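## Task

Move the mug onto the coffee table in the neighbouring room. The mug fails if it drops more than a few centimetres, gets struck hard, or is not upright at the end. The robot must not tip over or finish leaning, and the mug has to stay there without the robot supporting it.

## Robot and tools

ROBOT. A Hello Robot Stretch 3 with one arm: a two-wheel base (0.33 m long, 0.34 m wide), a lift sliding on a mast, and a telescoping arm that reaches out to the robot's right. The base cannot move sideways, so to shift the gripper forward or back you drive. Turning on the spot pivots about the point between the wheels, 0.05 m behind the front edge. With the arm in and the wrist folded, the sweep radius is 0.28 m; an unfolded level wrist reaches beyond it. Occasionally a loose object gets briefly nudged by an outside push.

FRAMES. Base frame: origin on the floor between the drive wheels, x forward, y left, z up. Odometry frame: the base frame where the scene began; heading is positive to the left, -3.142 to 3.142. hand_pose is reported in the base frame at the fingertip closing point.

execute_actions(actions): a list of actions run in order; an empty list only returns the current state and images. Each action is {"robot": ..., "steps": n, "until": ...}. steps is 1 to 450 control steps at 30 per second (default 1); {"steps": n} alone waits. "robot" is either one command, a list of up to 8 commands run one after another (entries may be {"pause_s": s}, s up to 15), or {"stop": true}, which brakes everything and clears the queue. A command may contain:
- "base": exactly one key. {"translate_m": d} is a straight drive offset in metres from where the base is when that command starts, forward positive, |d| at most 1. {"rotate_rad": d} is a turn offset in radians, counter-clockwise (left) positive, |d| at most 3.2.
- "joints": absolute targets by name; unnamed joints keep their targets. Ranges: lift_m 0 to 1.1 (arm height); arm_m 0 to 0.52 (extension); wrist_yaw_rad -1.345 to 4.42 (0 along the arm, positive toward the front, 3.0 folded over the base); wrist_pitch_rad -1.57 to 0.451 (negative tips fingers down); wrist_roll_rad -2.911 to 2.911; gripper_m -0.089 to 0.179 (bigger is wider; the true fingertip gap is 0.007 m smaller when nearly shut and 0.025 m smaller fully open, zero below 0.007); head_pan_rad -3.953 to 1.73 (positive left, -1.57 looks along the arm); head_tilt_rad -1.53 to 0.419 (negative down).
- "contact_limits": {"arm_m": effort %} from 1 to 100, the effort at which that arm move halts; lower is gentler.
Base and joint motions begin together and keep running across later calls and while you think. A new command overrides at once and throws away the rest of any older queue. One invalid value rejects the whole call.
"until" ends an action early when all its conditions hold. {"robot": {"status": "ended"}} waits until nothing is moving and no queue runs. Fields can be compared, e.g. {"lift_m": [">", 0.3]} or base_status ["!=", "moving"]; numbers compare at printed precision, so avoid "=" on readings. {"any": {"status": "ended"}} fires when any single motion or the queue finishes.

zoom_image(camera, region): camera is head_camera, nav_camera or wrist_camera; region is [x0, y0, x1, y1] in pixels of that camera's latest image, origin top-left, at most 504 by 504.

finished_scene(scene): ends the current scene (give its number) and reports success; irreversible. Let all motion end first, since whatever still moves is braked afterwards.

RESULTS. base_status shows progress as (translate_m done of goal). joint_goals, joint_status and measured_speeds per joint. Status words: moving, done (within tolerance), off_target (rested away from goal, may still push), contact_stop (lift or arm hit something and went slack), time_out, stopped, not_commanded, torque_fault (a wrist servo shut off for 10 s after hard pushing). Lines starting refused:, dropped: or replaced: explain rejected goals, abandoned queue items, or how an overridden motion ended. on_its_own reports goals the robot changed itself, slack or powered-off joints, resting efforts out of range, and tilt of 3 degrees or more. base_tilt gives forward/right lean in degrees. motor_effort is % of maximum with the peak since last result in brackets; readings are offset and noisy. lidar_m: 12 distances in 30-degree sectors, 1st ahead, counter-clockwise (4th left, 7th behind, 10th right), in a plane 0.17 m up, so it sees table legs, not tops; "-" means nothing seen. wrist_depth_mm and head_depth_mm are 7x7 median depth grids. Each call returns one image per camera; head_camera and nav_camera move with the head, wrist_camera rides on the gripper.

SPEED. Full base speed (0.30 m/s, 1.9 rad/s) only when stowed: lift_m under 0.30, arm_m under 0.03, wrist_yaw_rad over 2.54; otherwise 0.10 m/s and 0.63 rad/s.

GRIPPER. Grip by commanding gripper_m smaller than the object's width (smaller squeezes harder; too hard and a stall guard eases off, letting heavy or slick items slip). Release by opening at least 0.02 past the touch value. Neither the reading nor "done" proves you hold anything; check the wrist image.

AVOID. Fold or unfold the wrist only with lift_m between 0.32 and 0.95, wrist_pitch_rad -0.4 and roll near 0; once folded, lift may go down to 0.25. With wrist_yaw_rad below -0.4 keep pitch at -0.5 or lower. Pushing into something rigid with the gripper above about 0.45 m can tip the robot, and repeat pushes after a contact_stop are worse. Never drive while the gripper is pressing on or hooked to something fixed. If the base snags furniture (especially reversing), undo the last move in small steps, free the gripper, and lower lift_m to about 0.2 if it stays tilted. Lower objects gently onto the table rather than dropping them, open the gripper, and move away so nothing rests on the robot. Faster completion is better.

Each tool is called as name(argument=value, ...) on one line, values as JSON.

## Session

execute_actions(actions=[])

Scene clock: 0.00 s.
robot.base_odometry: x=+0.000 y=+0.000 heading=+0.000 (m, m, rad; robot's odometry frame)
robot.turned_by_wheels: +0.000 (rad since the last result)
robot.turned_by_imu: +0.000 (rad since the last result)
robot.base_tilt: forward=-0.2 right=+1.3 (deg)
robot.lidar_m: 1.47 0.87 0.74 0.74 0.79 0.68 0.68 0.78 1.33 3.03 2.17 1.57
robot.head_depth_mm: 1665 1690 1684 1702 1581 1716 1738 / 1714 1718 1730 1735 1621 1744 1766 / 1754 1744 1757 1773 1636 1787 1805 / 1766 1800 1809 1814 1493 1829 1844 / 1816 1842 1849 1854 1691 1428 1875 / 1776 1763 1733 1711 1611 1589 1663 / 1414 1392 1381 1379 1353 1297 1334
robot.base_status: not_commanded
robot.joint_positions: lift_m=+0.473 arm_m=+0.000 wrist_yaw_rad=+2.906 wrist_pitch_rad=-0.409 wrist_roll_rad=-0.019 gripper_m=+0.037 head_pan_rad=+0.000 head_tilt_rad=-0.008
robot.joint_goals: lift_m=+0.473 arm_m=+0.000 wrist_yaw_rad=+2.906 wrist_pitch_rad=-0.409 wrist_roll_rad=-0.019 gripper_m=+0.037 head_pan_rad=+0.000 head_tilt_rad=-0.008
robot.joint_status: lift_m=not_commanded arm_m=not_commanded wrist_yaw_rad=not_commanded wrist_pitch_rad=not_commanded wrist_roll_rad=not_commanded gripper_m=not_commanded head_pan_rad=not_commanded head_tilt_rad=not_commanded
robot.measured_speeds: translate_m=+0.000 rotate_rad=+0.000 lift_m=+0.000 arm_m=+0.000 wrist_yaw_rad=+0.000 wrist_pitch_rad=+0.000 wrist_roll_rad=+0.000 head_pan_rad=+0.000 head_tilt_rad=+0.000
robot: refusals=0 queue=idle queue_left=0
robot.motor_effort: left_wheel=-1 right_wheel=+0 lift_m=+24 arm_m=+0 wrist_yaw_rad=+0 wrist_pitch_rad=+6 wrist_roll_rad=+0 gripper_m=-1 head_pan_rad=+0 head_tilt_rad=+2 (%)
robot.hand_pose: x=+0.0315 y=+0.0740 z=+0.4873 quat_wxyz=(+0.224, +0.698, +0.064, +0.678) (m; robot's base frame)
robot.wrist_depth_mm: - 739 729 721 723 698 689 / 709 785 812 756 778 779 730 / 744 - 869 856 851 824 795 / 775 - 940 939 943 904 899 / 786 - 949 942 944 954 912 / 750 756 - 783 807 778 785 / 670 668 667 657 646 657 658
pictures: head_camera (sideways: a quarter turn clockwise sets it upright), nav_camera (sideways: a quarter turn counterclockwise sets it upright), wrist_camera
camera_calibration (this result's frames):
head_camera: T_world_to_cam=[[-0.0138971, 0.0336451, -0.999337, 1.32041], [0.0344513, 0.998856, 0.0331498, -0.0433402], [0.99931, -0.0339678, -0.0150404, -0.0281638], [0, 0, 0, 1]] pos_world=[0.0479873, -0.00209117, 1.32054]
nav_camera: T_world_to_cam=[[0.00331886, -0.00993749, 0.999945, -1.2508], [0.0221911, -0.999704, -0.0100087, 0.0645996], [0.999748, 0.0222231, -0.00309736, -0.0415511], [0, 0, 0, 1]] pos_world=[0.0442584, 0.0530741, 1.25125]
wrist_camera: T_world_to_cam=[[0.98421, -0.175453, 0.0233843, -0.0239741], [-0.0698695, -0.506477, -0.859418, 0.500065], [0.162631, 0.844214, -0.510739, 0.34247], [0, 0, 0, 1]] pos_world=[0.0028385, -0.0400528, 0.605238]
Images, in order (width x height): head_camera 896x504, nav_camera 672x504, wrist_camera 644x364.

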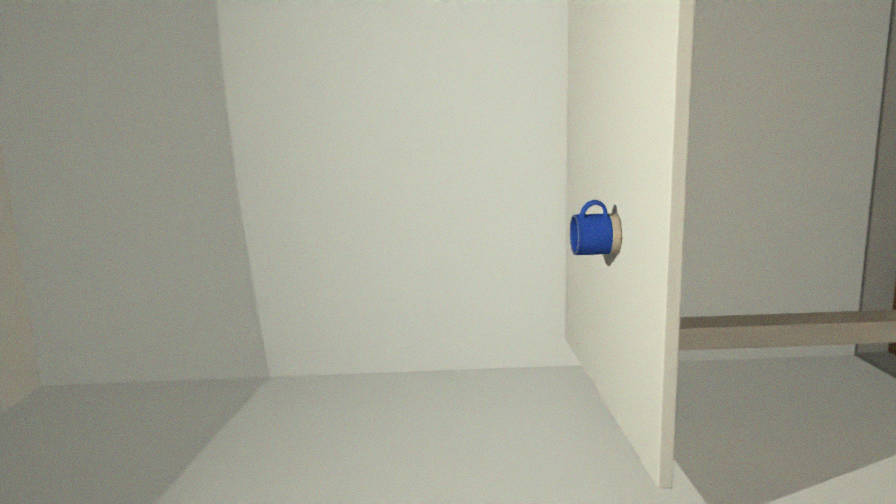

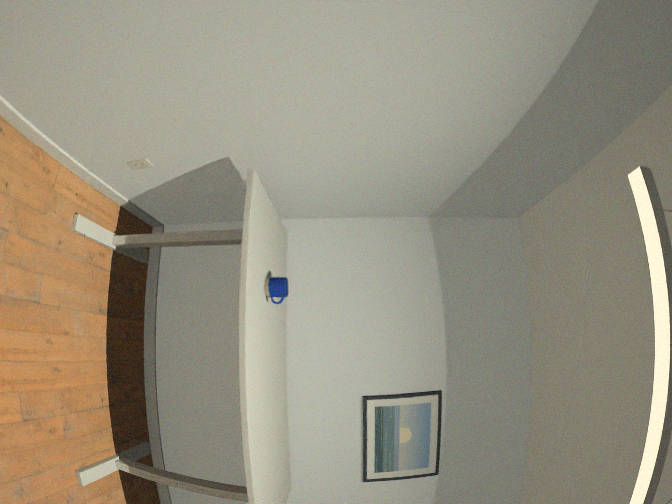

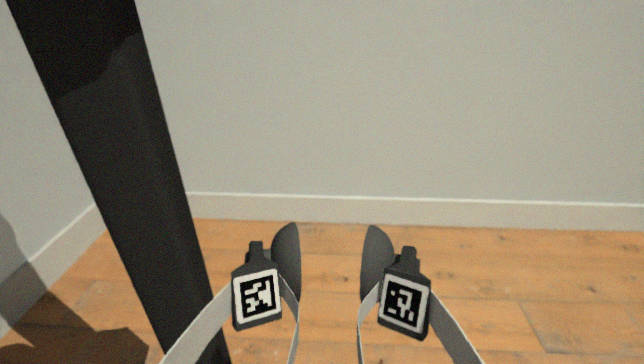

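zoom_image(camera="head_camera", region=[540, 170, 700, 290])

Region (540, 170, 700, 290) of head_camera's 896x504 image, scaled by 3.150, with more detail than that image has; it fills the top 378 rows of this view, and the rest is white.

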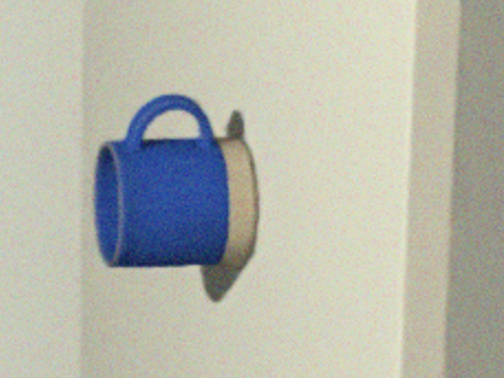

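execute_actions(actions=[{"robot":{"base":{"rotate_rad":-0.365},"joints":{"head_pan_rad":-2.1,"head_tilt_rad":-0.3,"lift_m":1.06,"wrist_yaw_rad":1.53,"wrist_pitch_rad":-0.4,"wrist_roll_rad":0,"gripper_m":0.16}},"steps":200,"until":{"robot":{"base_status":["!=","moving"]}}},{"robot":{"base":{"translate_m":0.725}},"steps":300,"until":{"robot":{"status":"ended"}}}])

Scene clock: 23.83 s.
robot.base_odometry: x=+0.677 y=-0.259 heading=-0.365 (m, m, rad; robot's odometry frame)
robot.turned_by_wheels: -0.365 (rad since the last result)
robot.turned_by_imu: -0.358 (rad since the last result)
robot.base_tilt: forward=-0.1 right=+1.4 (deg)
robot.lidar_m: 1.13 0.90 0.88 0.82 0.83 1.05 1.40 1.41 1.79 2.95 1.82 0.93
robot.head_depth_mm: 1403 1452 1508 - - - 1497 / 1523 1592 1671 - - 1765 1498 / 1789 1885 1956 - - 1758 1496 / 1986 2093 2215 - - 1771 1504 / 2184 2343 2435 - - - 1502 / 2444 2656 2830 - - - - / 2616 2736 2822 - - - -
robot.base_status: done (translate_m +0.7250 of +0.7250)
robot.joint_positions: lift_m=+1.060 arm_m=+0.000 wrist_yaw_rad=+1.533 wrist_pitch_rad=-0.415 wrist_roll_rad=-0.004 gripper_m=+0.160 head_pan_rad=-2.093 head_tilt_rad=-0.296
robot.joint_goals: lift_m=+1.060 arm_m=+0.000 wrist_yaw_rad=+1.530 wrist_pitch_rad=-0.400 wrist_roll_rad=+0.000 gripper_m=+0.160 head_pan_rad=-2.100 head_tilt_rad=-0.300
robot.joint_status: lift_m=done arm_m=not_commanded wrist_yaw_rad=done wrist_pitch_rad=done wrist_roll_rad=done gripper_m=done head_pan_rad=done head_tilt_rad=done
robot.measured_speeds: translate_m=+0.000 rotate_rad=+0.000 lift_m=+0.000 arm_m=+0.000 wrist_yaw_rad=+0.000 wrist_pitch_rad=+0.000 wrist_roll_rad=+0.000 head_pan_rad=+0.000 head_tilt_rad=+0.000
robot: refusals=0 queue=done queue_left=0
robot.motor_effort: left_wheel=+2(9) right_wheel=-3(8) lift_m=+29(31) arm_m=+0(1) wrist_yaw_rad=-1(3) wrist_pitch_rad=+5(4) wrist_roll_rad=+3(4) gripper_m=+0(83) head_pan_rad=-4(50) head_tilt_rad=-1(23) (%)
robot.hand_pose: x=+0.2033 y=-0.1539 z=+1.0732 quat_wxyz=(+0.601, +0.584, -0.396, +0.376) (m; robot's base frame)
robot.wrist_depth_mm: 928 957 993 997 - - - / 970 976 - - 959 - - / 665 665 654 642 638 628 638 / 480 485 475 471 468 459 467 / 382 390 369 370 384 390 - / 825 - - - - - - / - - - - - - -
pictures: head_camera (sideways: a quarter turn clockwise sets it upright), nav_camera (sideways: a quarter turn counterclockwise sets it upright), wrist_camera
camera_calibration (this result's frames):
head_camera: T_world_to_cam=[[0.177709, 0.241374, -0.954022, 1.25987], [0.844582, -0.534975, 0.0219711, -0.0337182], [-0.505075, -0.809654, -0.29893, 0.350547], [0, 0, 0, 1]] pos_world=[-0.0183608, -0.0383171, 1.30748]
nav_camera: T_world_to_cam=[[-0.15219, -0.244559, 0.957616, -1.19437], [-0.875683, 0.482624, -0.0159144, 0.0777603], [-0.458277, -0.84099, -0.287606, 0.337687], [0, 0, 0, 1]] pos_world=[0.0410767, -0.0456312, 1.24211]
wrist_camera: T_world_to_cam=[[0.0154333, -0.999836, 0.00952693, -0.161884], [-0.514499, -0.0161109, -0.85734, 1.06383], [0.857352, 0.00832997, -0.514663, 0.54052], [0, 0, 0, 1]] pos_world=[0.0864242, -0.149221, 1.1918]
Images, in order (width x height): head_camera 896x504, nav_camera 672x504, wrist_camera 644x364.

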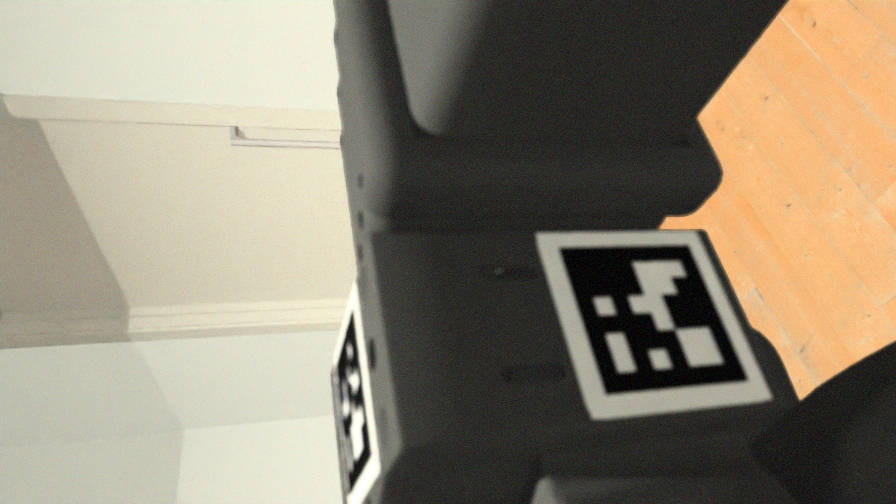

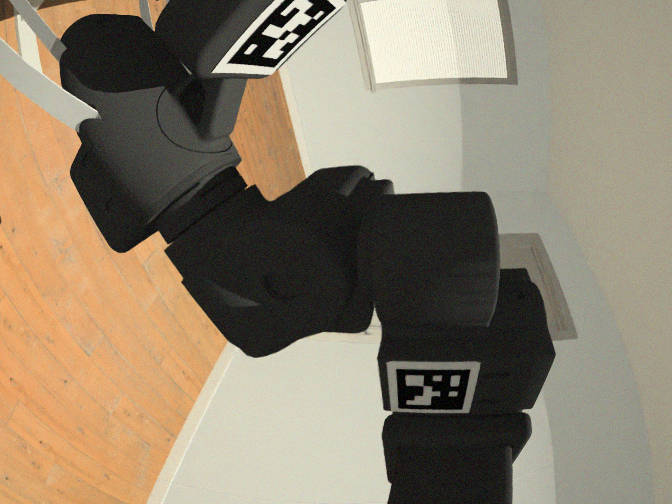

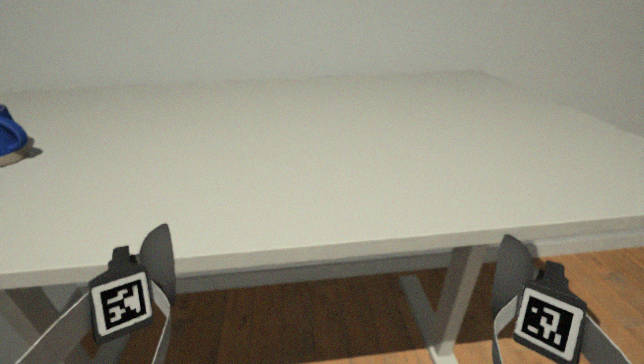

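execute_actions(actions=[{"robot":{"base":{"rotate_rad":1.67}},"steps":200,"until":{"robot":{"rotate_rad":[">",0.6]}}},{"robot":{"joints":{"arm_m":0.45,"head_pan_rad":-1.1,"head_tilt_rad":-0.55}},"steps":300,"until":{"robot":{"status":"ended"}}}])

Scene clock: 34.13 s.
robot.base_odometry: x=+0.677 y=-0.259 heading=+1.305 (m, m, rad; robot's odometry frame)
robot.turned_by_wheels: +1.670 (rad since the last result)
robot.turned_by_imu: +1.678 (rad since the last result)
robot.base_tilt: forward=-0.1 right=+1.3 (deg)
robot.lidar_m: 0.82 0.85 1.14 1.40 1.45 2.06 2.95 1.64 0.93 1.13 0.88 0.85
robot.head_depth_mm: 905 995 869 642 492 422 1252 / 941 1023 871 644 493 435 1249 / 972 1061 989 644 494 1417 1248 / 1011 1110 932 645 494 1445 1252 / 1050 1164 722 646 494 1457 1252 / 1095 1213 933 648 529 1295 1242 / 1057 1116 933 646 550 1381 1252
robot.base_status: done (rotate_rad +1.6699 of +1.6700)
robot.joint_positions: lift_m=+1.060 arm_m=+0.450 wrist_yaw_rad=+1.531 wrist_pitch_rad=-0.415 wrist_roll_rad=-0.004 gripper_m=+0.160 head_pan_rad=-1.107 head_tilt_rad=-0.543
robot.joint_goals: lift_m=+1.060 arm_m=+0.450 wrist_yaw_rad=+1.530 wrist_pitch_rad=-0.400 wrist_roll_rad=+0.000 gripper_m=+0.160 head_pan_rad=-1.100 head_tilt_rad=-0.550
robot.joint_status: lift_m=done arm_m=done wrist_yaw_rad=done wrist_pitch_rad=done wrist_roll_rad=done gripper_m=done head_pan_rad=done head_tilt_rad=done
robot.measured_speeds: translate_m=+0.000 rotate_rad=+0.000 lift_m=+0.000 arm_m=+0.000 wrist_yaw_rad=+0.000 wrist_pitch_rad=+0.000 wrist_roll_rad=+0.000 head_pan_rad=+0.000 head_tilt_rad=+0.000
robot: refusals=0 queue=done queue_left=0
robot.motor_effort: left_wheel=-3(8) right_wheel=+3(8) lift_m=+29(29) arm_m=+4(4) wrist_yaw_rad=-2(2) wrist_pitch_rad=+5(5) wrist_roll_rad=+3(3) gripper_m=-1(1) head_pan_rad=+5(51) head_tilt_rad=-4(24) (%)
robot.hand_pose: x=+0.2033 y=-0.6037 z=+1.0732 quat_wxyz=(+0.601, +0.583, -0.396, +0.376) (m; robot's base frame)
robot.wrist_depth_mm: 667 674 661 689 702 710 604 / 741 717 742 755 759 738 606 / 824 818 642 636 632 619 584 / 867 523 474 341 454 466 453 / 977 388 365 295 367 357 354 / - - 301 301 301 298 295 / 271 253 261 255 257 246 255
pictures: head_camera (sideways: a quarter turn clockwise sets it upright), nav_camera (sideways: a quarter turn counterclockwise sets it upright), wrist_camera
camera_calibration (this result's frames):
head_camera: T_world_to_cam=[[-0.203476, 0.481903, -0.852272, 1.12944], [0.91412, 0.405296, 0.0109259, -0.0197575], [0.350688, -0.776856, -0.522985, 0.636888], [0, 0, 0, 1]] pos_world=[0.0245253, -0.0415014, 1.29589]
nav_camera: T_world_to_cam=[[0.220747, -0.463437, 0.858194, -1.06692], [-0.887799, -0.4598, -0.0199366, 0.0830649], [0.403837, -0.757503, -0.512938, 0.625656], [0, 0, 0, 1]] pos_world=[0.0566002, 0.0176812, 1.2382]
wrist_camera: T_world_to_cam=[[0.0136218, -0.999862, 0.00952691, -0.611198], [-0.514527, -0.0151787, -0.85734, 1.05715], [0.857366, 0.00677666, -0.514663, 0.54334], [0, 0, 0, 1]] pos_world=[0.0864168, -0.59875, 1.1918]
Images, in order (width x height): head_camera 896x504, nav_camera 672x504, wrist_camera 644x364.

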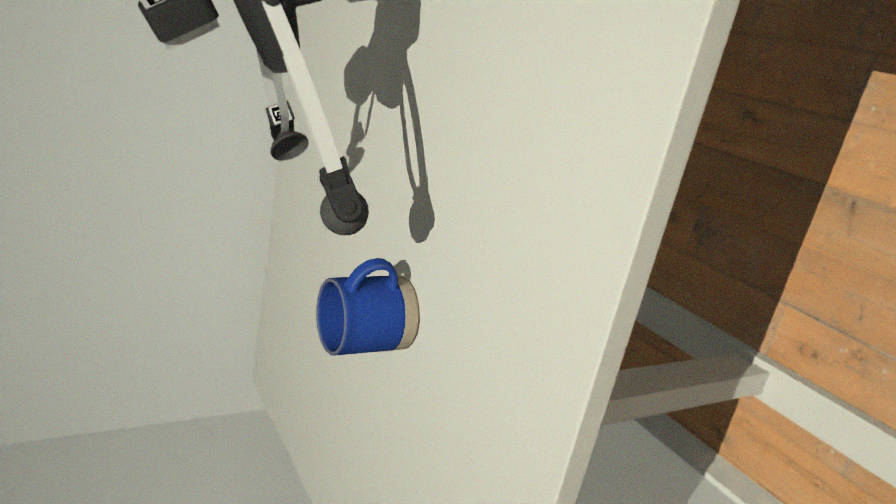

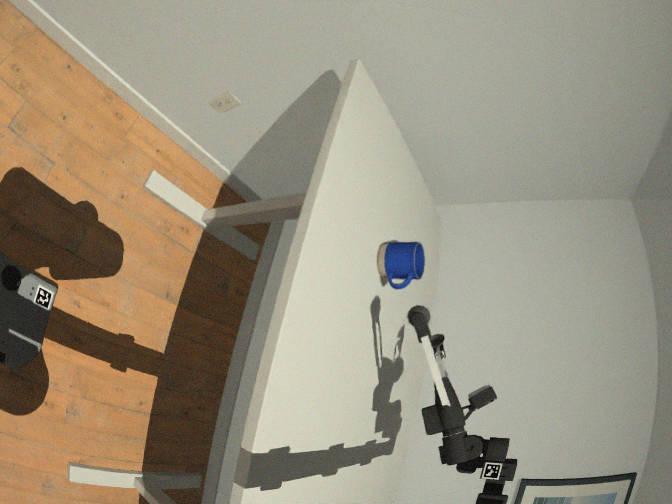

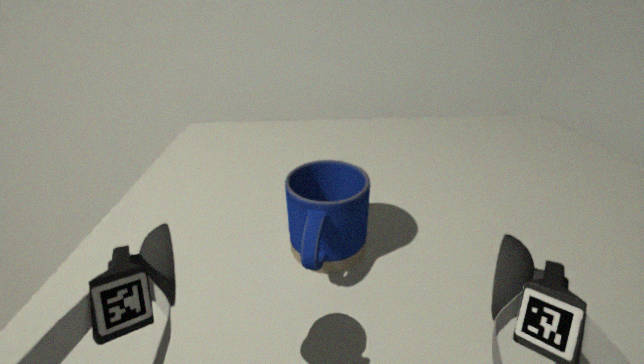

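zoom_image(camera="wrist_camera", region=[260, 140, 420, 300])

Region (260, 140, 420, 300) of wrist_camera's 644x364 image, scaled by 3.150.

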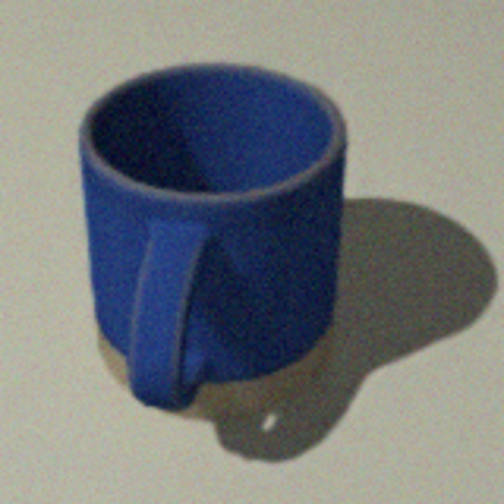

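execute_actions(actions=[{"robot":{"base":{"translate_m":0.15},"joints":{"lift_m":0.985}},"steps":300,"until":{"robot":{"status":"ended"}}}])

Scene clock: 40.77 s.
robot.base_odometry: x=+0.717 y=-0.114 heading=+1.305 (m, m, rad; robot's odometry frame)
robot.turned_by_wheels: +0.000 (rad since the last result)
robot.turned_by_imu: +0.002 (rad since the last result)
robot.base_tilt: forward=-0.1 right=+1.4 (deg)
robot.lidar_m: 0.67 0.69 0.94 1.40 1.44 1.93 3.09 1.04 1.18 1.13 0.79 0.70
robot.head_depth_mm: 906 980 - 642 492 423 1254 / 939 1019 987 618 493 435 1250 / 970 1063 928 615 493 1406 1253 / 1012 1107 931 644 493 1412 1257 / 1048 1155 930 645 494 1211 1226 / 993 1052 934 647 512 1381 1260 / 859 904 932 646 550 1154 1205
robot.base_status: done (translate_m +0.1500 of +0.1500)
robot.joint_positions: lift_m=+0.985 arm_m=+0.450 wrist_yaw_rad=+1.531 wrist_pitch_rad=-0.415 wrist_roll_rad=-0.004 gripper_m=+0.160 head_pan_rad=-1.107 head_tilt_rad=-0.543
robot.joint_goals: lift_m=+0.985 arm_m=+0.450 wrist_yaw_rad=+1.530 wrist_pitch_rad=-0.400 wrist_roll_rad=+0.000 gripper_m=+0.160 head_pan_rad=-1.100 head_tilt_rad=-0.550
robot.joint_status: lift_m=done arm_m=done wrist_yaw_rad=done wrist_pitch_rad=done wrist_roll_rad=done gripper_m=done head_pan_rad=done head_tilt_rad=done
robot.measured_speeds: translate_m=+0.000 rotate_rad=+0.000 lift_m=+0.000 arm_m=+0.000 wrist_yaw_rad=+0.000 wrist_pitch_rad=+0.000 wrist_roll_rad=+0.000 head_pan_rad=+0.000 head_tilt_rad=+0.000
robot: refusals=0 queue=done queue_left=0
robot.motor_effort: left_wheel=-3(5) right_wheel=+3(8) lift_m=+20(28) arm_m=+3(3) wrist_yaw_rad=-1(1) wrist_pitch_rad=+5(5) wrist_roll_rad=+3(3) gripper_m=+1(0) head_pan_rad=+5(6) head_tilt_rad=-3(4) (%)
robot.hand_pose: x=+0.2033 y=-0.6037 z=+0.9987 quat_wxyz=(+0.601, +0.583, -0.396, +0.376) (m; robot's base frame)
robot.wrist_depth_mm: 537 536 537 547 550 552 541 / 577 591 594 580 607 611 565 / 624 459 448 434 429 424 417 / 517 327 327 171 318 313 306 / 259 266 236 185 171 250 246 / 213 - 204 106 135 207 202 / - 174 173 102 167 170 176
pictures: head_camera (sideways: a quarter turn clockwise sets it upright), nav_camera (sideways: a quarter turn counterclockwise sets it upright), wrist_camera
camera_calibration (this result's frames):
head_camera: T_world_to_cam=[[-0.203476, 0.481902, -0.852272, 1.12944], [0.91412, 0.405297, 0.010926, -0.0197575], [0.350688, -0.776856, -0.522985, 0.636888], [0, 0, 0, 1]] pos_world=[0.0245253, -0.0415014, 1.29589]
nav_camera: T_world_to_cam=[[0.220747, -0.463437, 0.858194, -1.06692], [-0.887799, -0.4598, -0.0199366, 0.0830649], [0.403837, -0.757503, -0.512938, 0.625656], [0, 0, 0, 1]] pos_world=[0.0566002, 0.0176812, 1.2382]
wrist_camera: T_world_to_cam=[[0.0136216, -0.999862, 0.00952651, -0.610489], [-0.51453, -0.0151782, -0.857338, 0.993213], [0.857364, 0.00677664, -0.514665, 0.504962], [0, 0, 0, 1]] pos_world=[0.0864167, -0.598751, 1.11722]
Images, in order (width x height): head_camera 896x504, nav_camera 672x504, wrist_camera 644x364.

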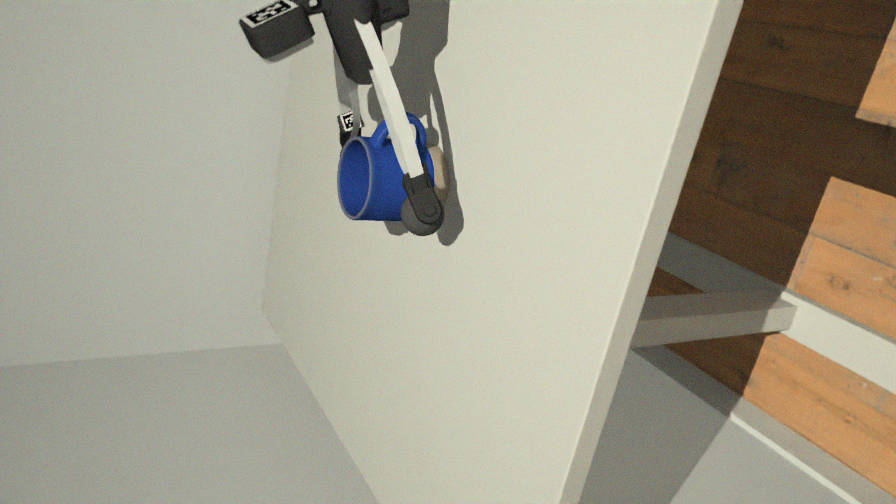

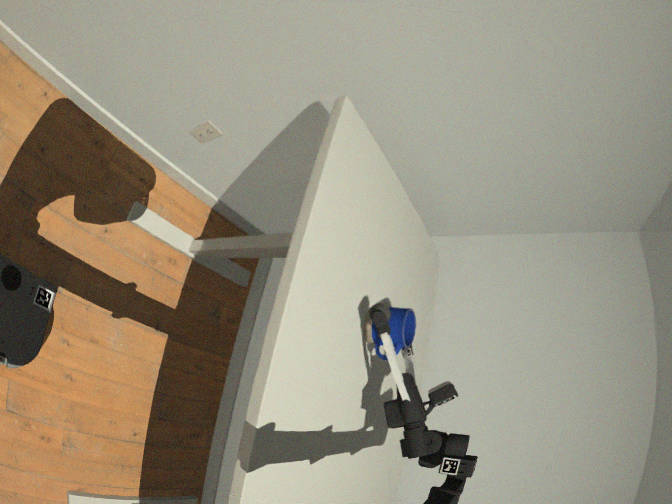

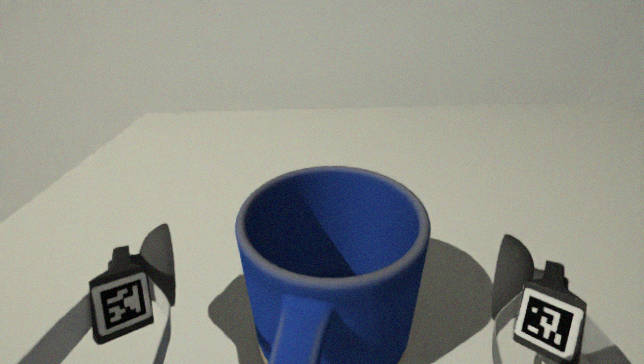

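execute_actions(actions=[{"robot":[{"joints":{"gripper_m":0.02}},{"joints":{"lift_m":1.02}}],"steps":300,"until":{"robot":{"status":"ended"}}}])

Scene clock: 45.40 s.
robot.base_odometry: x=+0.717 y=-0.114 heading=+1.305 (m, m, rad; robot's odometry frame)
robot.turned_by_wheels: +0.000 (rad since the last result)
robot.turned_by_imu: +0.001 (rad since the last result)
robot.base_tilt: forward=-0.2 right=+1.3 (deg)
robot.lidar_m: 0.67 0.69 0.94 1.40 1.44 1.94 3.10 1.03 1.18 1.13 0.79 0.70
robot.head_depth_mm: 906 968 905 642 493 422 1253 / 933 1021 988 630 492 435 1250 / 972 1060 818 616 494 1410 1252 / 1009 1105 930 646 494 1414 1257 / 1047 1157 932 646 494 1210 1224 / 991 1053 935 647 512 1375 1249 / 861 906 935 647 549 1159 1200
robot.base_status: done (translate_m +0.1500 of +0.1500)
robot.joint_positions: lift_m=+1.020 arm_m=+0.450 wrist_yaw_rad=+1.531 wrist_pitch_rad=-0.440 wrist_roll_rad=-0.004 gripper_m=+0.024 head_pan_rad=-1.107 head_tilt_rad=-0.543
robot.joint_goals: lift_m=+1.020 arm_m=+0.450 wrist_yaw_rad=+1.530 wrist_pitch_rad=-0.400 wrist_roll_rad=+0.000 gripper_m=+0.023 head_pan_rad=-1.100 head_tilt_rad=-0.550
robot.joint_status: lift_m=done arm_m=done wrist_yaw_rad=done wrist_pitch_rad=done wrist_roll_rad=done gripper_m=done head_pan_rad=done head_tilt_rad=done
robot.measured_speeds: translate_m=+0.000 rotate_rad=+0.000 lift_m=+0.000 arm_m=+0.000 wrist_yaw_rad=+0.000 wrist_pitch_rad=+0.000 wrist_roll_rad=+0.000 head_pan_rad=+0.000 head_tilt_rad=+0.000
robot: refusals=0 queue=done queue_left=0
robot.motor_effort: left_wheel=-3(3) right_wheel=+2(3) lift_m=+31(32) arm_m=+4(4) wrist_yaw_rad=+0(1) wrist_pitch_rad=+15(15) wrist_roll_rad=+3(3) gripper_m=-20(95) head_pan_rad=+4(4) head_tilt_rad=-4(2) (%)
robot.hand_pose: x=+0.2000 y=-0.6036 z=+1.0275 quat_wxyz=(+0.606, +0.588, -0.389, +0.368) (m; robot's base frame)
robot.wrist_depth_mm: 534 536 529 550 549 555 548 / 582 587 580 585 589 599 587 / 666 627 494 486 476 481 473 / 707 373 372 166 366 359 355 / 298 298 166 179 160 289 285 / 249 247 110 101 104 240 236 / 212 211 197 99 130 202 202
pictures: head_camera (sideways: a quarter turn clockwise sets it upright), nav_camera (sideways: a quarter turn counterclockwise sets it upright), wrist_camera
camera_calibration (this result's frames):
head_camera: T_world_to_cam=[[-0.203476, 0.481902, -0.852272, 1.12944], [0.91412, 0.405296, 0.010926, -0.0197575], [0.350688, -0.776856, -0.522985, 0.636888], [0, 0, 0, 1]] pos_world=[0.0245253, -0.0415014, 1.29589]
nav_camera: T_world_to_cam=[[0.220747, -0.463437, 0.858194, -1.06692], [-0.887799, -0.4598, -0.0199366, 0.0830649], [0.403837, -0.757503, -0.512938, 0.625656], [0, 0, 0, 1]] pos_world=[0.0566002, 0.0176812, 1.2382]
wrist_camera: T_world_to_cam=[[0.0137126, -0.999873, 0.00816598, -0.609256], [-0.536065, -0.0142452, -0.844057, 1.00748], [0.844066, 0.00719668, -0.536192, 0.547606], [0, 0, 0, 1]] pos_world=[0.0862115, -0.598768, 1.14896]
Images, in order (width x height): head_camera 896x504, nav_camera 672x504, wrist_camera 644x364.

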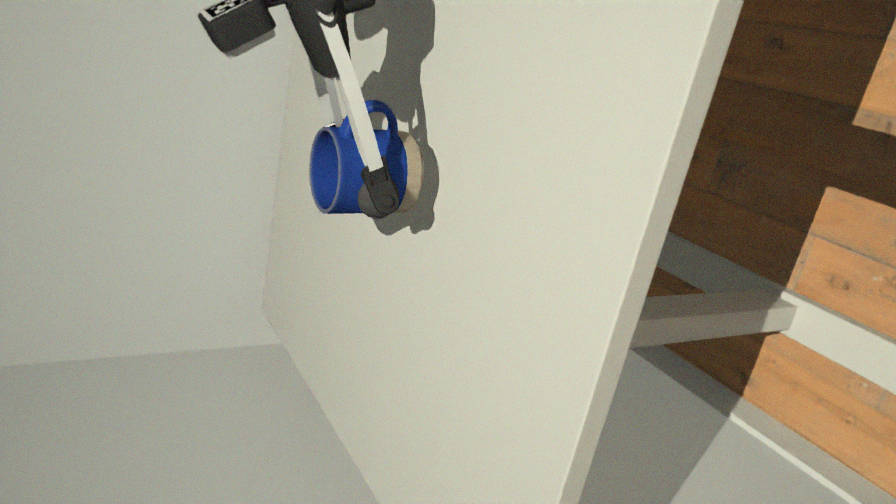

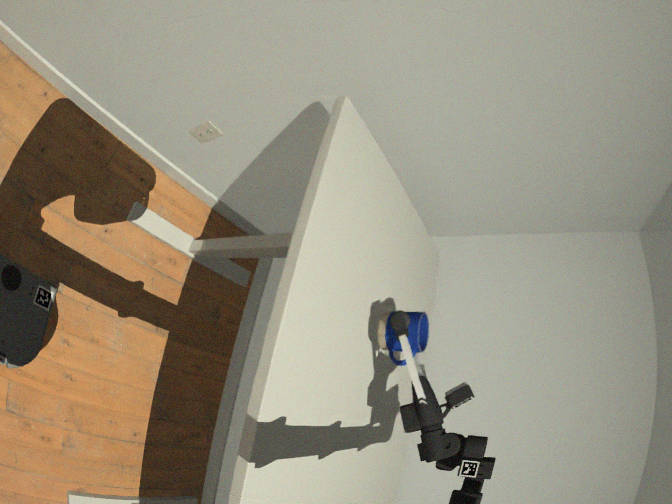

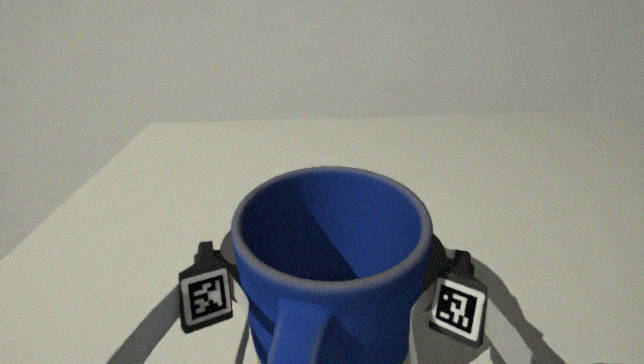

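execute_actions(actions=[])

Scene clock: 46.17 s.
robot.base_odometry: x=+0.717 y=-0.114 heading=+1.305 (m, m, rad; robot's odometry frame)
robot.turned_by_wheels: +0.000 (rad since the last result)
robot.turned_by_imu: +0.000 (rad since the last result)
robot.base_tilt: forward=-0.2 right=+1.4 (deg)
robot.lidar_m: 0.67 0.69 0.94 1.40 1.45 1.94 3.12 1.04 1.17 1.13 0.79 0.70
robot.head_depth_mm: 903 967 906 642 493 422 1251 / 937 1019 988 629 493 434 1249 / 972 1062 817 617 493 1415 1254 / 1009 1106 931 646 494 1414 1255 / 1051 1152 930 646 495 1206 1229 / 994 1053 936 648 511 1378 1253 / 863 907 935 647 551 1152 1198
robot.base_status: done (translate_m +0.1500 of +0.1500)
robot.joint_positions: lift_m=+1.020 arm_m=+0.450 wrist_yaw_rad=+1.531 wrist_pitch_rad=-0.440 wrist_roll_rad=-0.004 gripper_m=+0.024 head_pan_rad=-1.107 head_tilt_rad=-0.543
robot.joint_goals: lift_m=+1.020 arm_m=+0.450 wrist_yaw_rad=+1.530 wrist_pitch_rad=-0.400 wrist_roll_rad=+0.000 gripper_m=+0.023 head_pan_rad=-1.100 head_tilt_rad=-0.550
robot.joint_status: lift_m=done arm_m=done wrist_yaw_rad=done wrist_pitch_rad=done wrist_roll_rad=done gripper_m=done head_pan_rad=done head_tilt_rad=done
robot.measured_speeds: translate_m=+0.000 rotate_rad=+0.000 lift_m=+0.000 arm_m=+0.000 wrist_yaw_rad=+0.000 wrist_pitch_rad=+0.000 wrist_roll_rad=+0.000 head_pan_rad=+0.000 head_tilt_rad=+0.000
robot: refusals=0 queue=done queue_left=0
robot.motor_effort: left_wheel=-3(3) right_wheel=+3(3) lift_m=+31(31) arm_m=+3(3) wrist_yaw_rad=-2(0) wrist_pitch_rad=+15(15) wrist_roll_rad=+3(3) gripper_m=-19(19) head_pan_rad=+5(5) head_tilt_rad=-3(4) (%)
robot.hand_pose: x=+0.2000 y=-0.6036 z=+1.0275 quat_wxyz=(+0.606, +0.588, -0.389, +0.368) (m; robot's base frame)
robot.wrist_depth_mm: 530 550 540 539 554 550 541 / 574 599 584 585 593 590 576 / 628 609 498 489 478 474 477 / 700 377 374 166 361 355 352 / 298 295 165 178 161 286 285 / 249 246 110 101 104 239 236 / 211 211 199 99 131 203 203
pictures: head_camera (sideways: a quarter turn clockwise sets it upright), nav_camera (sideways: a quarter turn counterclockwise sets it upright), wrist_camera
camera_calibration (this result's frames):
head_camera: T_world_to_cam=[[-0.203476, 0.481902, -0.852272, 1.12944], [0.91412, 0.405296, 0.010926, -0.0197575], [0.350688, -0.776856, -0.522985, 0.636888], [0, 0, 0, 1]] pos_world=[0.0245253, -0.0415014, 1.29589]
nav_camera: T_world_to_cam=[[0.220747, -0.463437, 0.858194, -1.06692], [-0.887799, -0.4598, -0.0199366, 0.0830649], [0.403837, -0.757503, -0.512938, 0.625656], [0, 0, 0, 1]] pos_world=[0.0566002, 0.0176812, 1.2382]
wrist_camera: T_world_to_cam=[[0.0137128, -0.999873, 0.00816627, -0.609257], [-0.536065, -0.0142456, -0.844057, 1.00748], [0.844066, 0.00719674, -0.536192, 0.547606], [0, 0, 0, 1]] pos_world=[0.0862115, -0.598768, 1.14896]
Images, in order (width x height): head_camera 896x504, nav_camera 672x504, wrist_camera 644x364.

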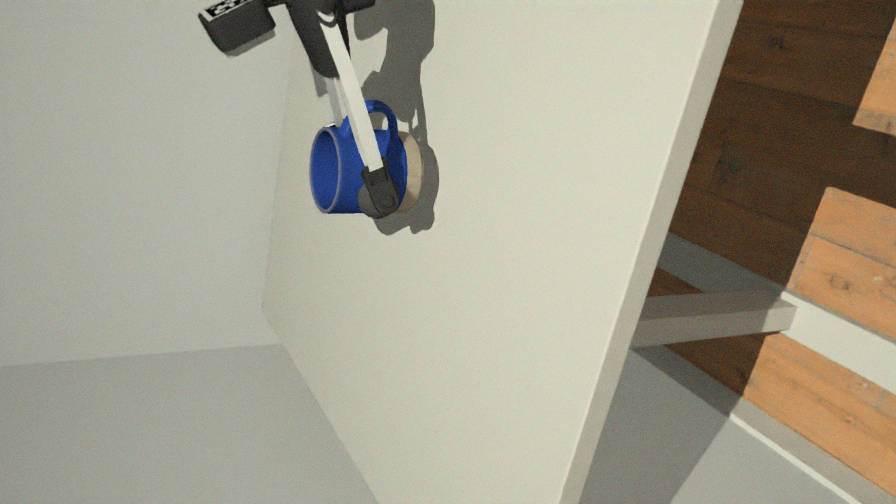

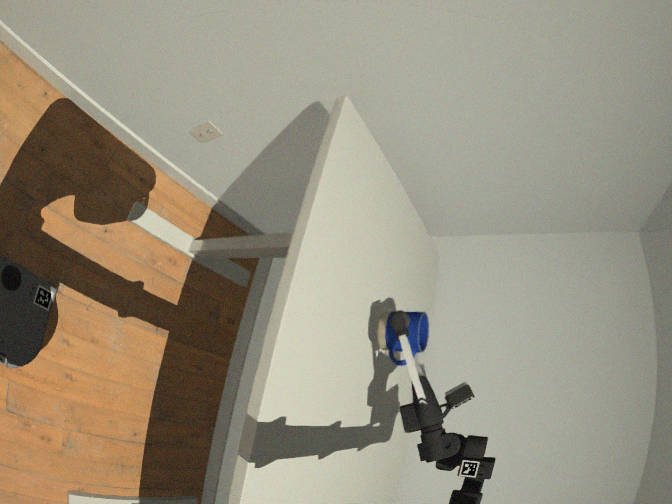

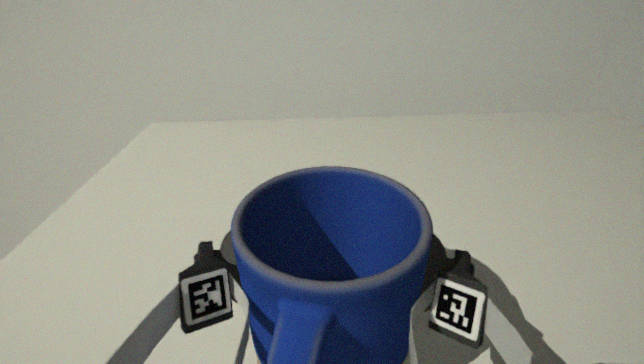

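execute_actions(actions=[{"robot":{"base":{"rotate_rad":-0.515},"joints":{"arm_m":0.0,"lift_m":1.035,"head_pan_rad":-3.14,"head_tilt_rad":-0.6}},"steps":200,"until":{"robot":{"base_status":["!=","moving"]}}},{"robot":{"base":{"translate_m":-1.0}},"steps":200,"until":{"robot":{"arm_m":["<",0.05]}}},{"robot":{"joints":{"lift_m":0.28}},"steps":200,"until":{"robot":{"lift_m":["<",0.9]}}},{"robot":{"joints":{"wrist_yaw_rad":2.8}},"steps":300,"until":{"robot":{"lift_m":["<",0.295]}}},{"robot":{"base":{"translate_m":-0.6}},"steps":300,"until":{"robot":{"status":"ended"}}}])

Scene clock: 64.87 s.
robot.base_odometry: x=-0.295 y=-1.135 heading=+0.790 (m, m, rad; robot's odometry frame)
robot.turned_by_wheels: -0.515 (rad since the last result)
robot.turned_by_imu: -0.520 (rad since the last result)
robot.base_tilt: forward=-0.2 right=+1.4 (deg)
robot.lidar_m: 1.99 1.91 0.97 0.70 0.66 0.78 1.05 1.87 1.93 1.94 1.86 1.46
robot.head_depth_mm: 797 856 923 1001 1090 1199 1225 / 886 956 1046 1139 1263 1362 1218 / 992 1084 1199 1329 1501 1438 1224 / 1044 1156 1294 1483 1635 1440 1223 / 1176 1330 1518 1767 1745 1444 1222 / 1411 1631 1907 2112 1741 1437 1228 / 1578 1734 1899 2051 1743 1439 1223
robot.base_status: done (translate_m -0.6000 of -0.6000)
robot.joint_positions: lift_m=+0.280 arm_m=+0.001 wrist_yaw_rad=+2.798 wrist_pitch_rad=-0.442 wrist_roll_rad=-0.003 gripper_m=+0.024 head_pan_rad=-3.133 head_tilt_rad=-0.594
robot.joint_goals: lift_m=+0.280 arm_m=+0.000 wrist_yaw_rad=+2.800 wrist_pitch_rad=-0.400 wrist_roll_rad=+0.000 gripper_m=+0.023 head_pan_rad=-3.140 head_tilt_rad=-0.600
robot.joint_status: lift_m=done arm_m=done wrist_yaw_rad=done wrist_pitch_rad=done wrist_roll_rad=done gripper_m=done head_pan_rad=done head_tilt_rad=done
robot.measured_speeds: translate_m=+0.000 rotate_rad=+0.000 lift_m=+0.000 arm_m=+0.000 wrist_yaw_rad=+0.000 wrist_pitch_rad=+0.000 wrist_roll_rad=+0.000 head_pan_rad=+0.000 head_tilt_rad=+0.000
robot: refusals=0 queue=done queue_left=0
robot.motor_effort: left_wheel=+2(9) right_wheel=-3(12) lift_m=+22(32) arm_m=-3(3) wrist_yaw_rad=+1(3) wrist_pitch_rad=+15(15) wrist_roll_rad=+2(3) gripper_m=-21(20) head_pan_rad=-5(50) head_tilt_rad=-2(10) (%)
robot.hand_pose: x=+0.0532 y=+0.0628 z=+0.2875 quat_wxyz=(+0.271, +0.705, +0.036, +0.655) (m; robot's base frame)
robot.wrist_depth_mm: 554 612 782 - - - - / - 669 825 - - - - / - 720 878 - - 997 995 / - 738 764 166 749 744 764 / 582 616 164 178 161 607 603 / 520 - 110 100 105 507 496 / 449 - 122 99 130 422 418
pictures: head_camera (sideways: a quarter turn clockwise sets it upright), nav_camera (sideways: a quarter turn counterclockwise sets it upright), wrist_camera
camera_calibration (this result's frames):
head_camera: T_world_to_cam=[[0.564361, -0.0288036, -0.825025, 1.08923], [-0.038457, -0.999223, 0.00857862, -0.0108901], [-0.824632, 0.0268866, -0.565031, 0.698761], [0, 0, 0, 1]] pos_world=[-0.0389161, 0.0017047, 1.29356]
nav_camera: T_world_to_cam=[[-0.55568, 0.0051697, 0.83138, -1.02722], [-0.0215402, 0.999555, -0.0206125, 0.0786593], [-0.831117, -0.0293621, -0.555321, 0.688332], [0, 0, 0, 1]] pos_world=[0.00297661, -0.0531031, 1.23787]
wrist_camera: T_world_to_cam=[[0.958276, -0.285752, 0.0072235, -0.0297519], [-0.147832, -0.51707, -0.84308, 0.324338], [0.244647, 0.806836, -0.537739, 0.25206], [0, 0, 0, 1]] pos_world=[0.0147924, -0.0441672, 0.4092]
Images, in order (width x height): head_camera 896x504, nav_camera 672x504, wrist_camera 644x364.

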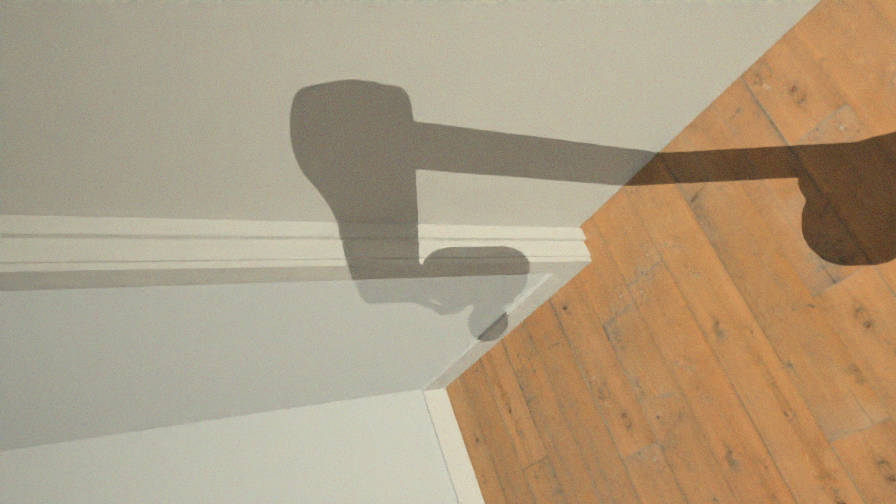

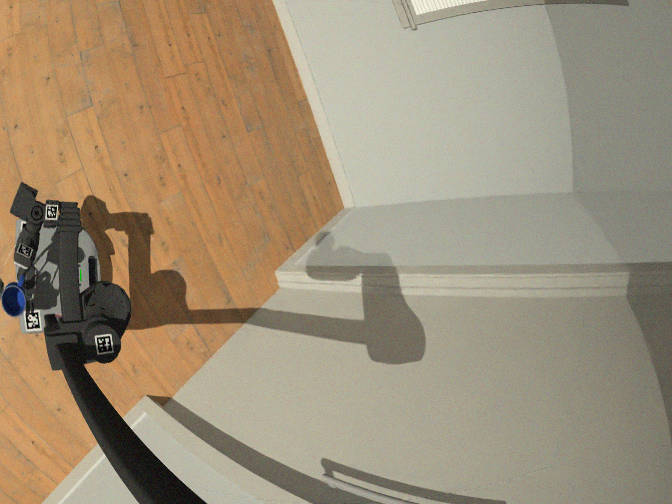

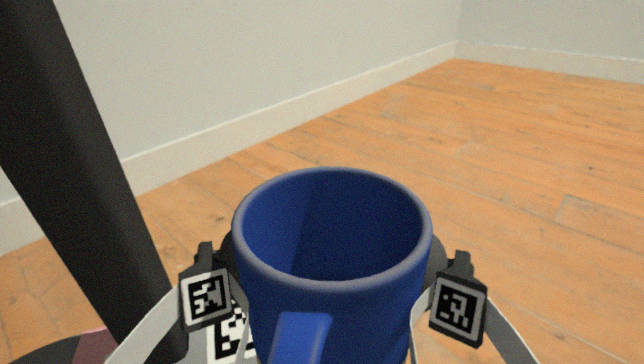

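execute_actions(actions=[{"robot":{"base":{"translate_m":-0.67}},"steps":300,"until":{"robot":{"base_status":["!=","moving"]}}},{"robot":{"base":{"rotate_rad":-1.035},"joints":{"head_tilt_rad":-0.9}},"steps":300,"until":{"robot":{"rotate_rad":["<",-0.85]}}},{"robot":{"joints":{"lift_m":0.32}},"steps":300,"until":{"robot":{"base_status":["!=","moving"],"lift_m":[">",0.305]}}},{"robot":{"base":{"translate_m":-0.3}},"steps":300,"until":{"robot":{"status":"ended"}}}])

Scene clock: 80.63 s.
robot.base_odometry: x=-1.057 y=-1.538 heading=-0.245 (m, m, rad; robot's odometry frame)
robot.turned_by_wheels: -1.035 (rad since the last result)
robot.turned_by_imu: -1.037 (rad since the last result)
robot.base_tilt: forward=-0.2 right=+1.4 (deg)
robot.lidar_m: 2.51 2.27 2.57 0.45 0.47 0.36 0.28 0.28 0.30 0.45 1.34 1.83
robot.head_depth_mm: 301 361 453 605 912 1239 1145 / 294 338 417 543 779 1199 - / 285 317 385 492 678 966 - / - 301 359 449 600 842 - / - 293 336 414 539 769 - / - 283 316 383 488 669 944 / - - 301 357 446 595 885
robot.base_status: done (translate_m -0.3000 of -0.3000)
robot.joint_positions: lift_m=+0.320 arm_m=+0.001 wrist_yaw_rad=+2.800 wrist_pitch_rad=-0.443 wrist_roll_rad=-0.003 gripper_m=+0.024 head_pan_rad=-3.135 head_tilt_rad=-0.893
robot.joint_goals: lift_m=+0.320 arm_m=+0.000 wrist_yaw_rad=+2.800 wrist_pitch_rad=-0.400 wrist_roll_rad=+0.000 gripper_m=+0.023 head_pan_rad=-3.140 head_tilt_rad=-0.900
robot.joint_status: lift_m=done arm_m=done wrist_yaw_rad=done wrist_pitch_rad=done wrist_roll_rad=done gripper_m=done head_pan_rad=done head_tilt_rad=done
robot.measured_speeds: translate_m=+0.000 rotate_rad=+0.000 lift_m=+0.000 arm_m=+0.000 wrist_yaw_rad=+0.000 wrist_pitch_rad=+0.000 wrist_roll_rad=+0.000 head_pan_rad=+0.000 head_tilt_rad=+0.000
robot: refusals=0 queue=done queue_left=0
robot.motor_effort: left_wheel=+0(100) right_wheel=+0(81) lift_m=+28(32) arm_m=-2(2) wrist_yaw_rad=+0(2) wrist_pitch_rad=+15(16) wrist_roll_rad=+2(2) gripper_m=-21(21) head_pan_rad=-3(4) head_tilt_rad=-4(30) (%)
robot.hand_pose: x=+0.0529 y=+0.0629 z=+0.3270 quat_wxyz=(+0.271, +0.705, +0.036, +0.655) (m; robot's base frame)
robot.wrist_depth_mm: 389 404 - - - - - / - 431 - - - - - / - 476 987 - - - - / - 519 561 166 818 843 821 / 669 585 165 178 160 668 637 / 571 - 111 100 104 543 555 / 477 - 122 99 131 463 469
pictures: head_camera (sideways: a quarter turn clockwise sets it upright), nav_camera (sideways: a quarter turn counterclockwise sets it upright), wrist_camera
camera_calibration (this result's frames):
head_camera: T_world_to_cam=[[0.782837, -0.0282993, -0.621583, 0.822752], [-0.040642, -0.999158, -0.00569614, 0.00770791], [-0.620898, 0.0297215, -0.783327, 0.981452], [0, 0, 0, 1]] pos_world=[-0.0343855, 0.00181444, 1.28025]
nav_camera: T_world_to_cam=[[-0.776452, 0.00463479, 0.630159, -0.763615], [-0.013123, 0.999637, -0.0235218, 0.0823869], [-0.63004, -0.0265331, -0.776109, 0.974286], [0, 0, 0, 1]] pos_world=[0.0220102, -0.0529669, 1.23929]
wrist_camera: T_world_to_cam=[[0.95871, -0.284296, 0.0070679, -0.0297334], [-0.147379, -0.517945, -0.842622, 0.35748], [0.243215, 0.806789, -0.538459, 0.273639], [0, 0, 0, 1]] pos_world=[0.0146378, -0.0440672, 0.448775]
Images, in order (width x height): head_camera 896x504, nav_camera 672x504, wrist_camera 644x364.

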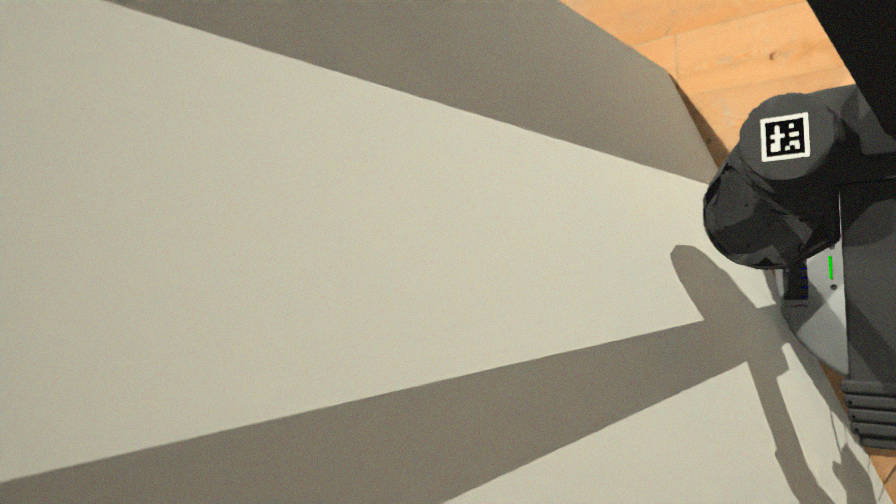

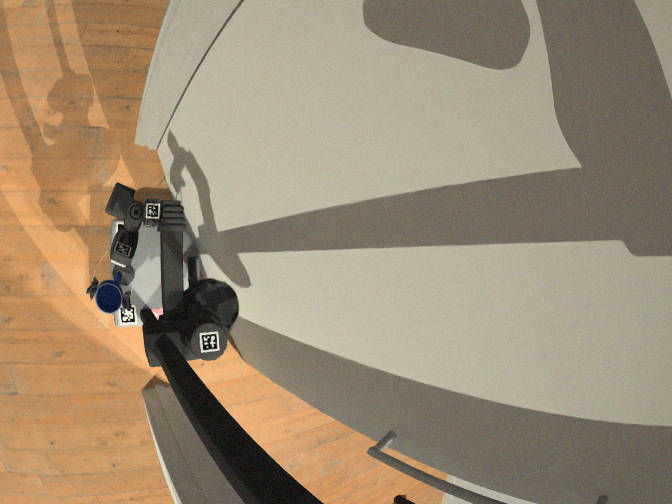

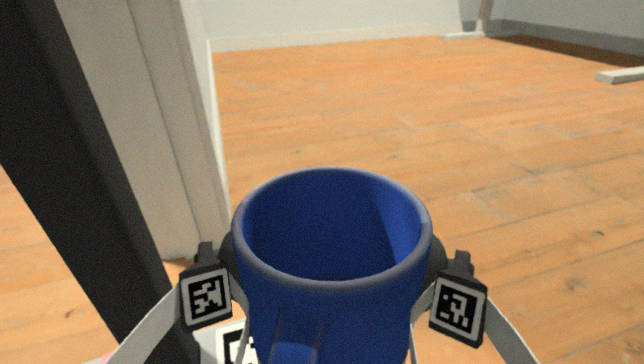

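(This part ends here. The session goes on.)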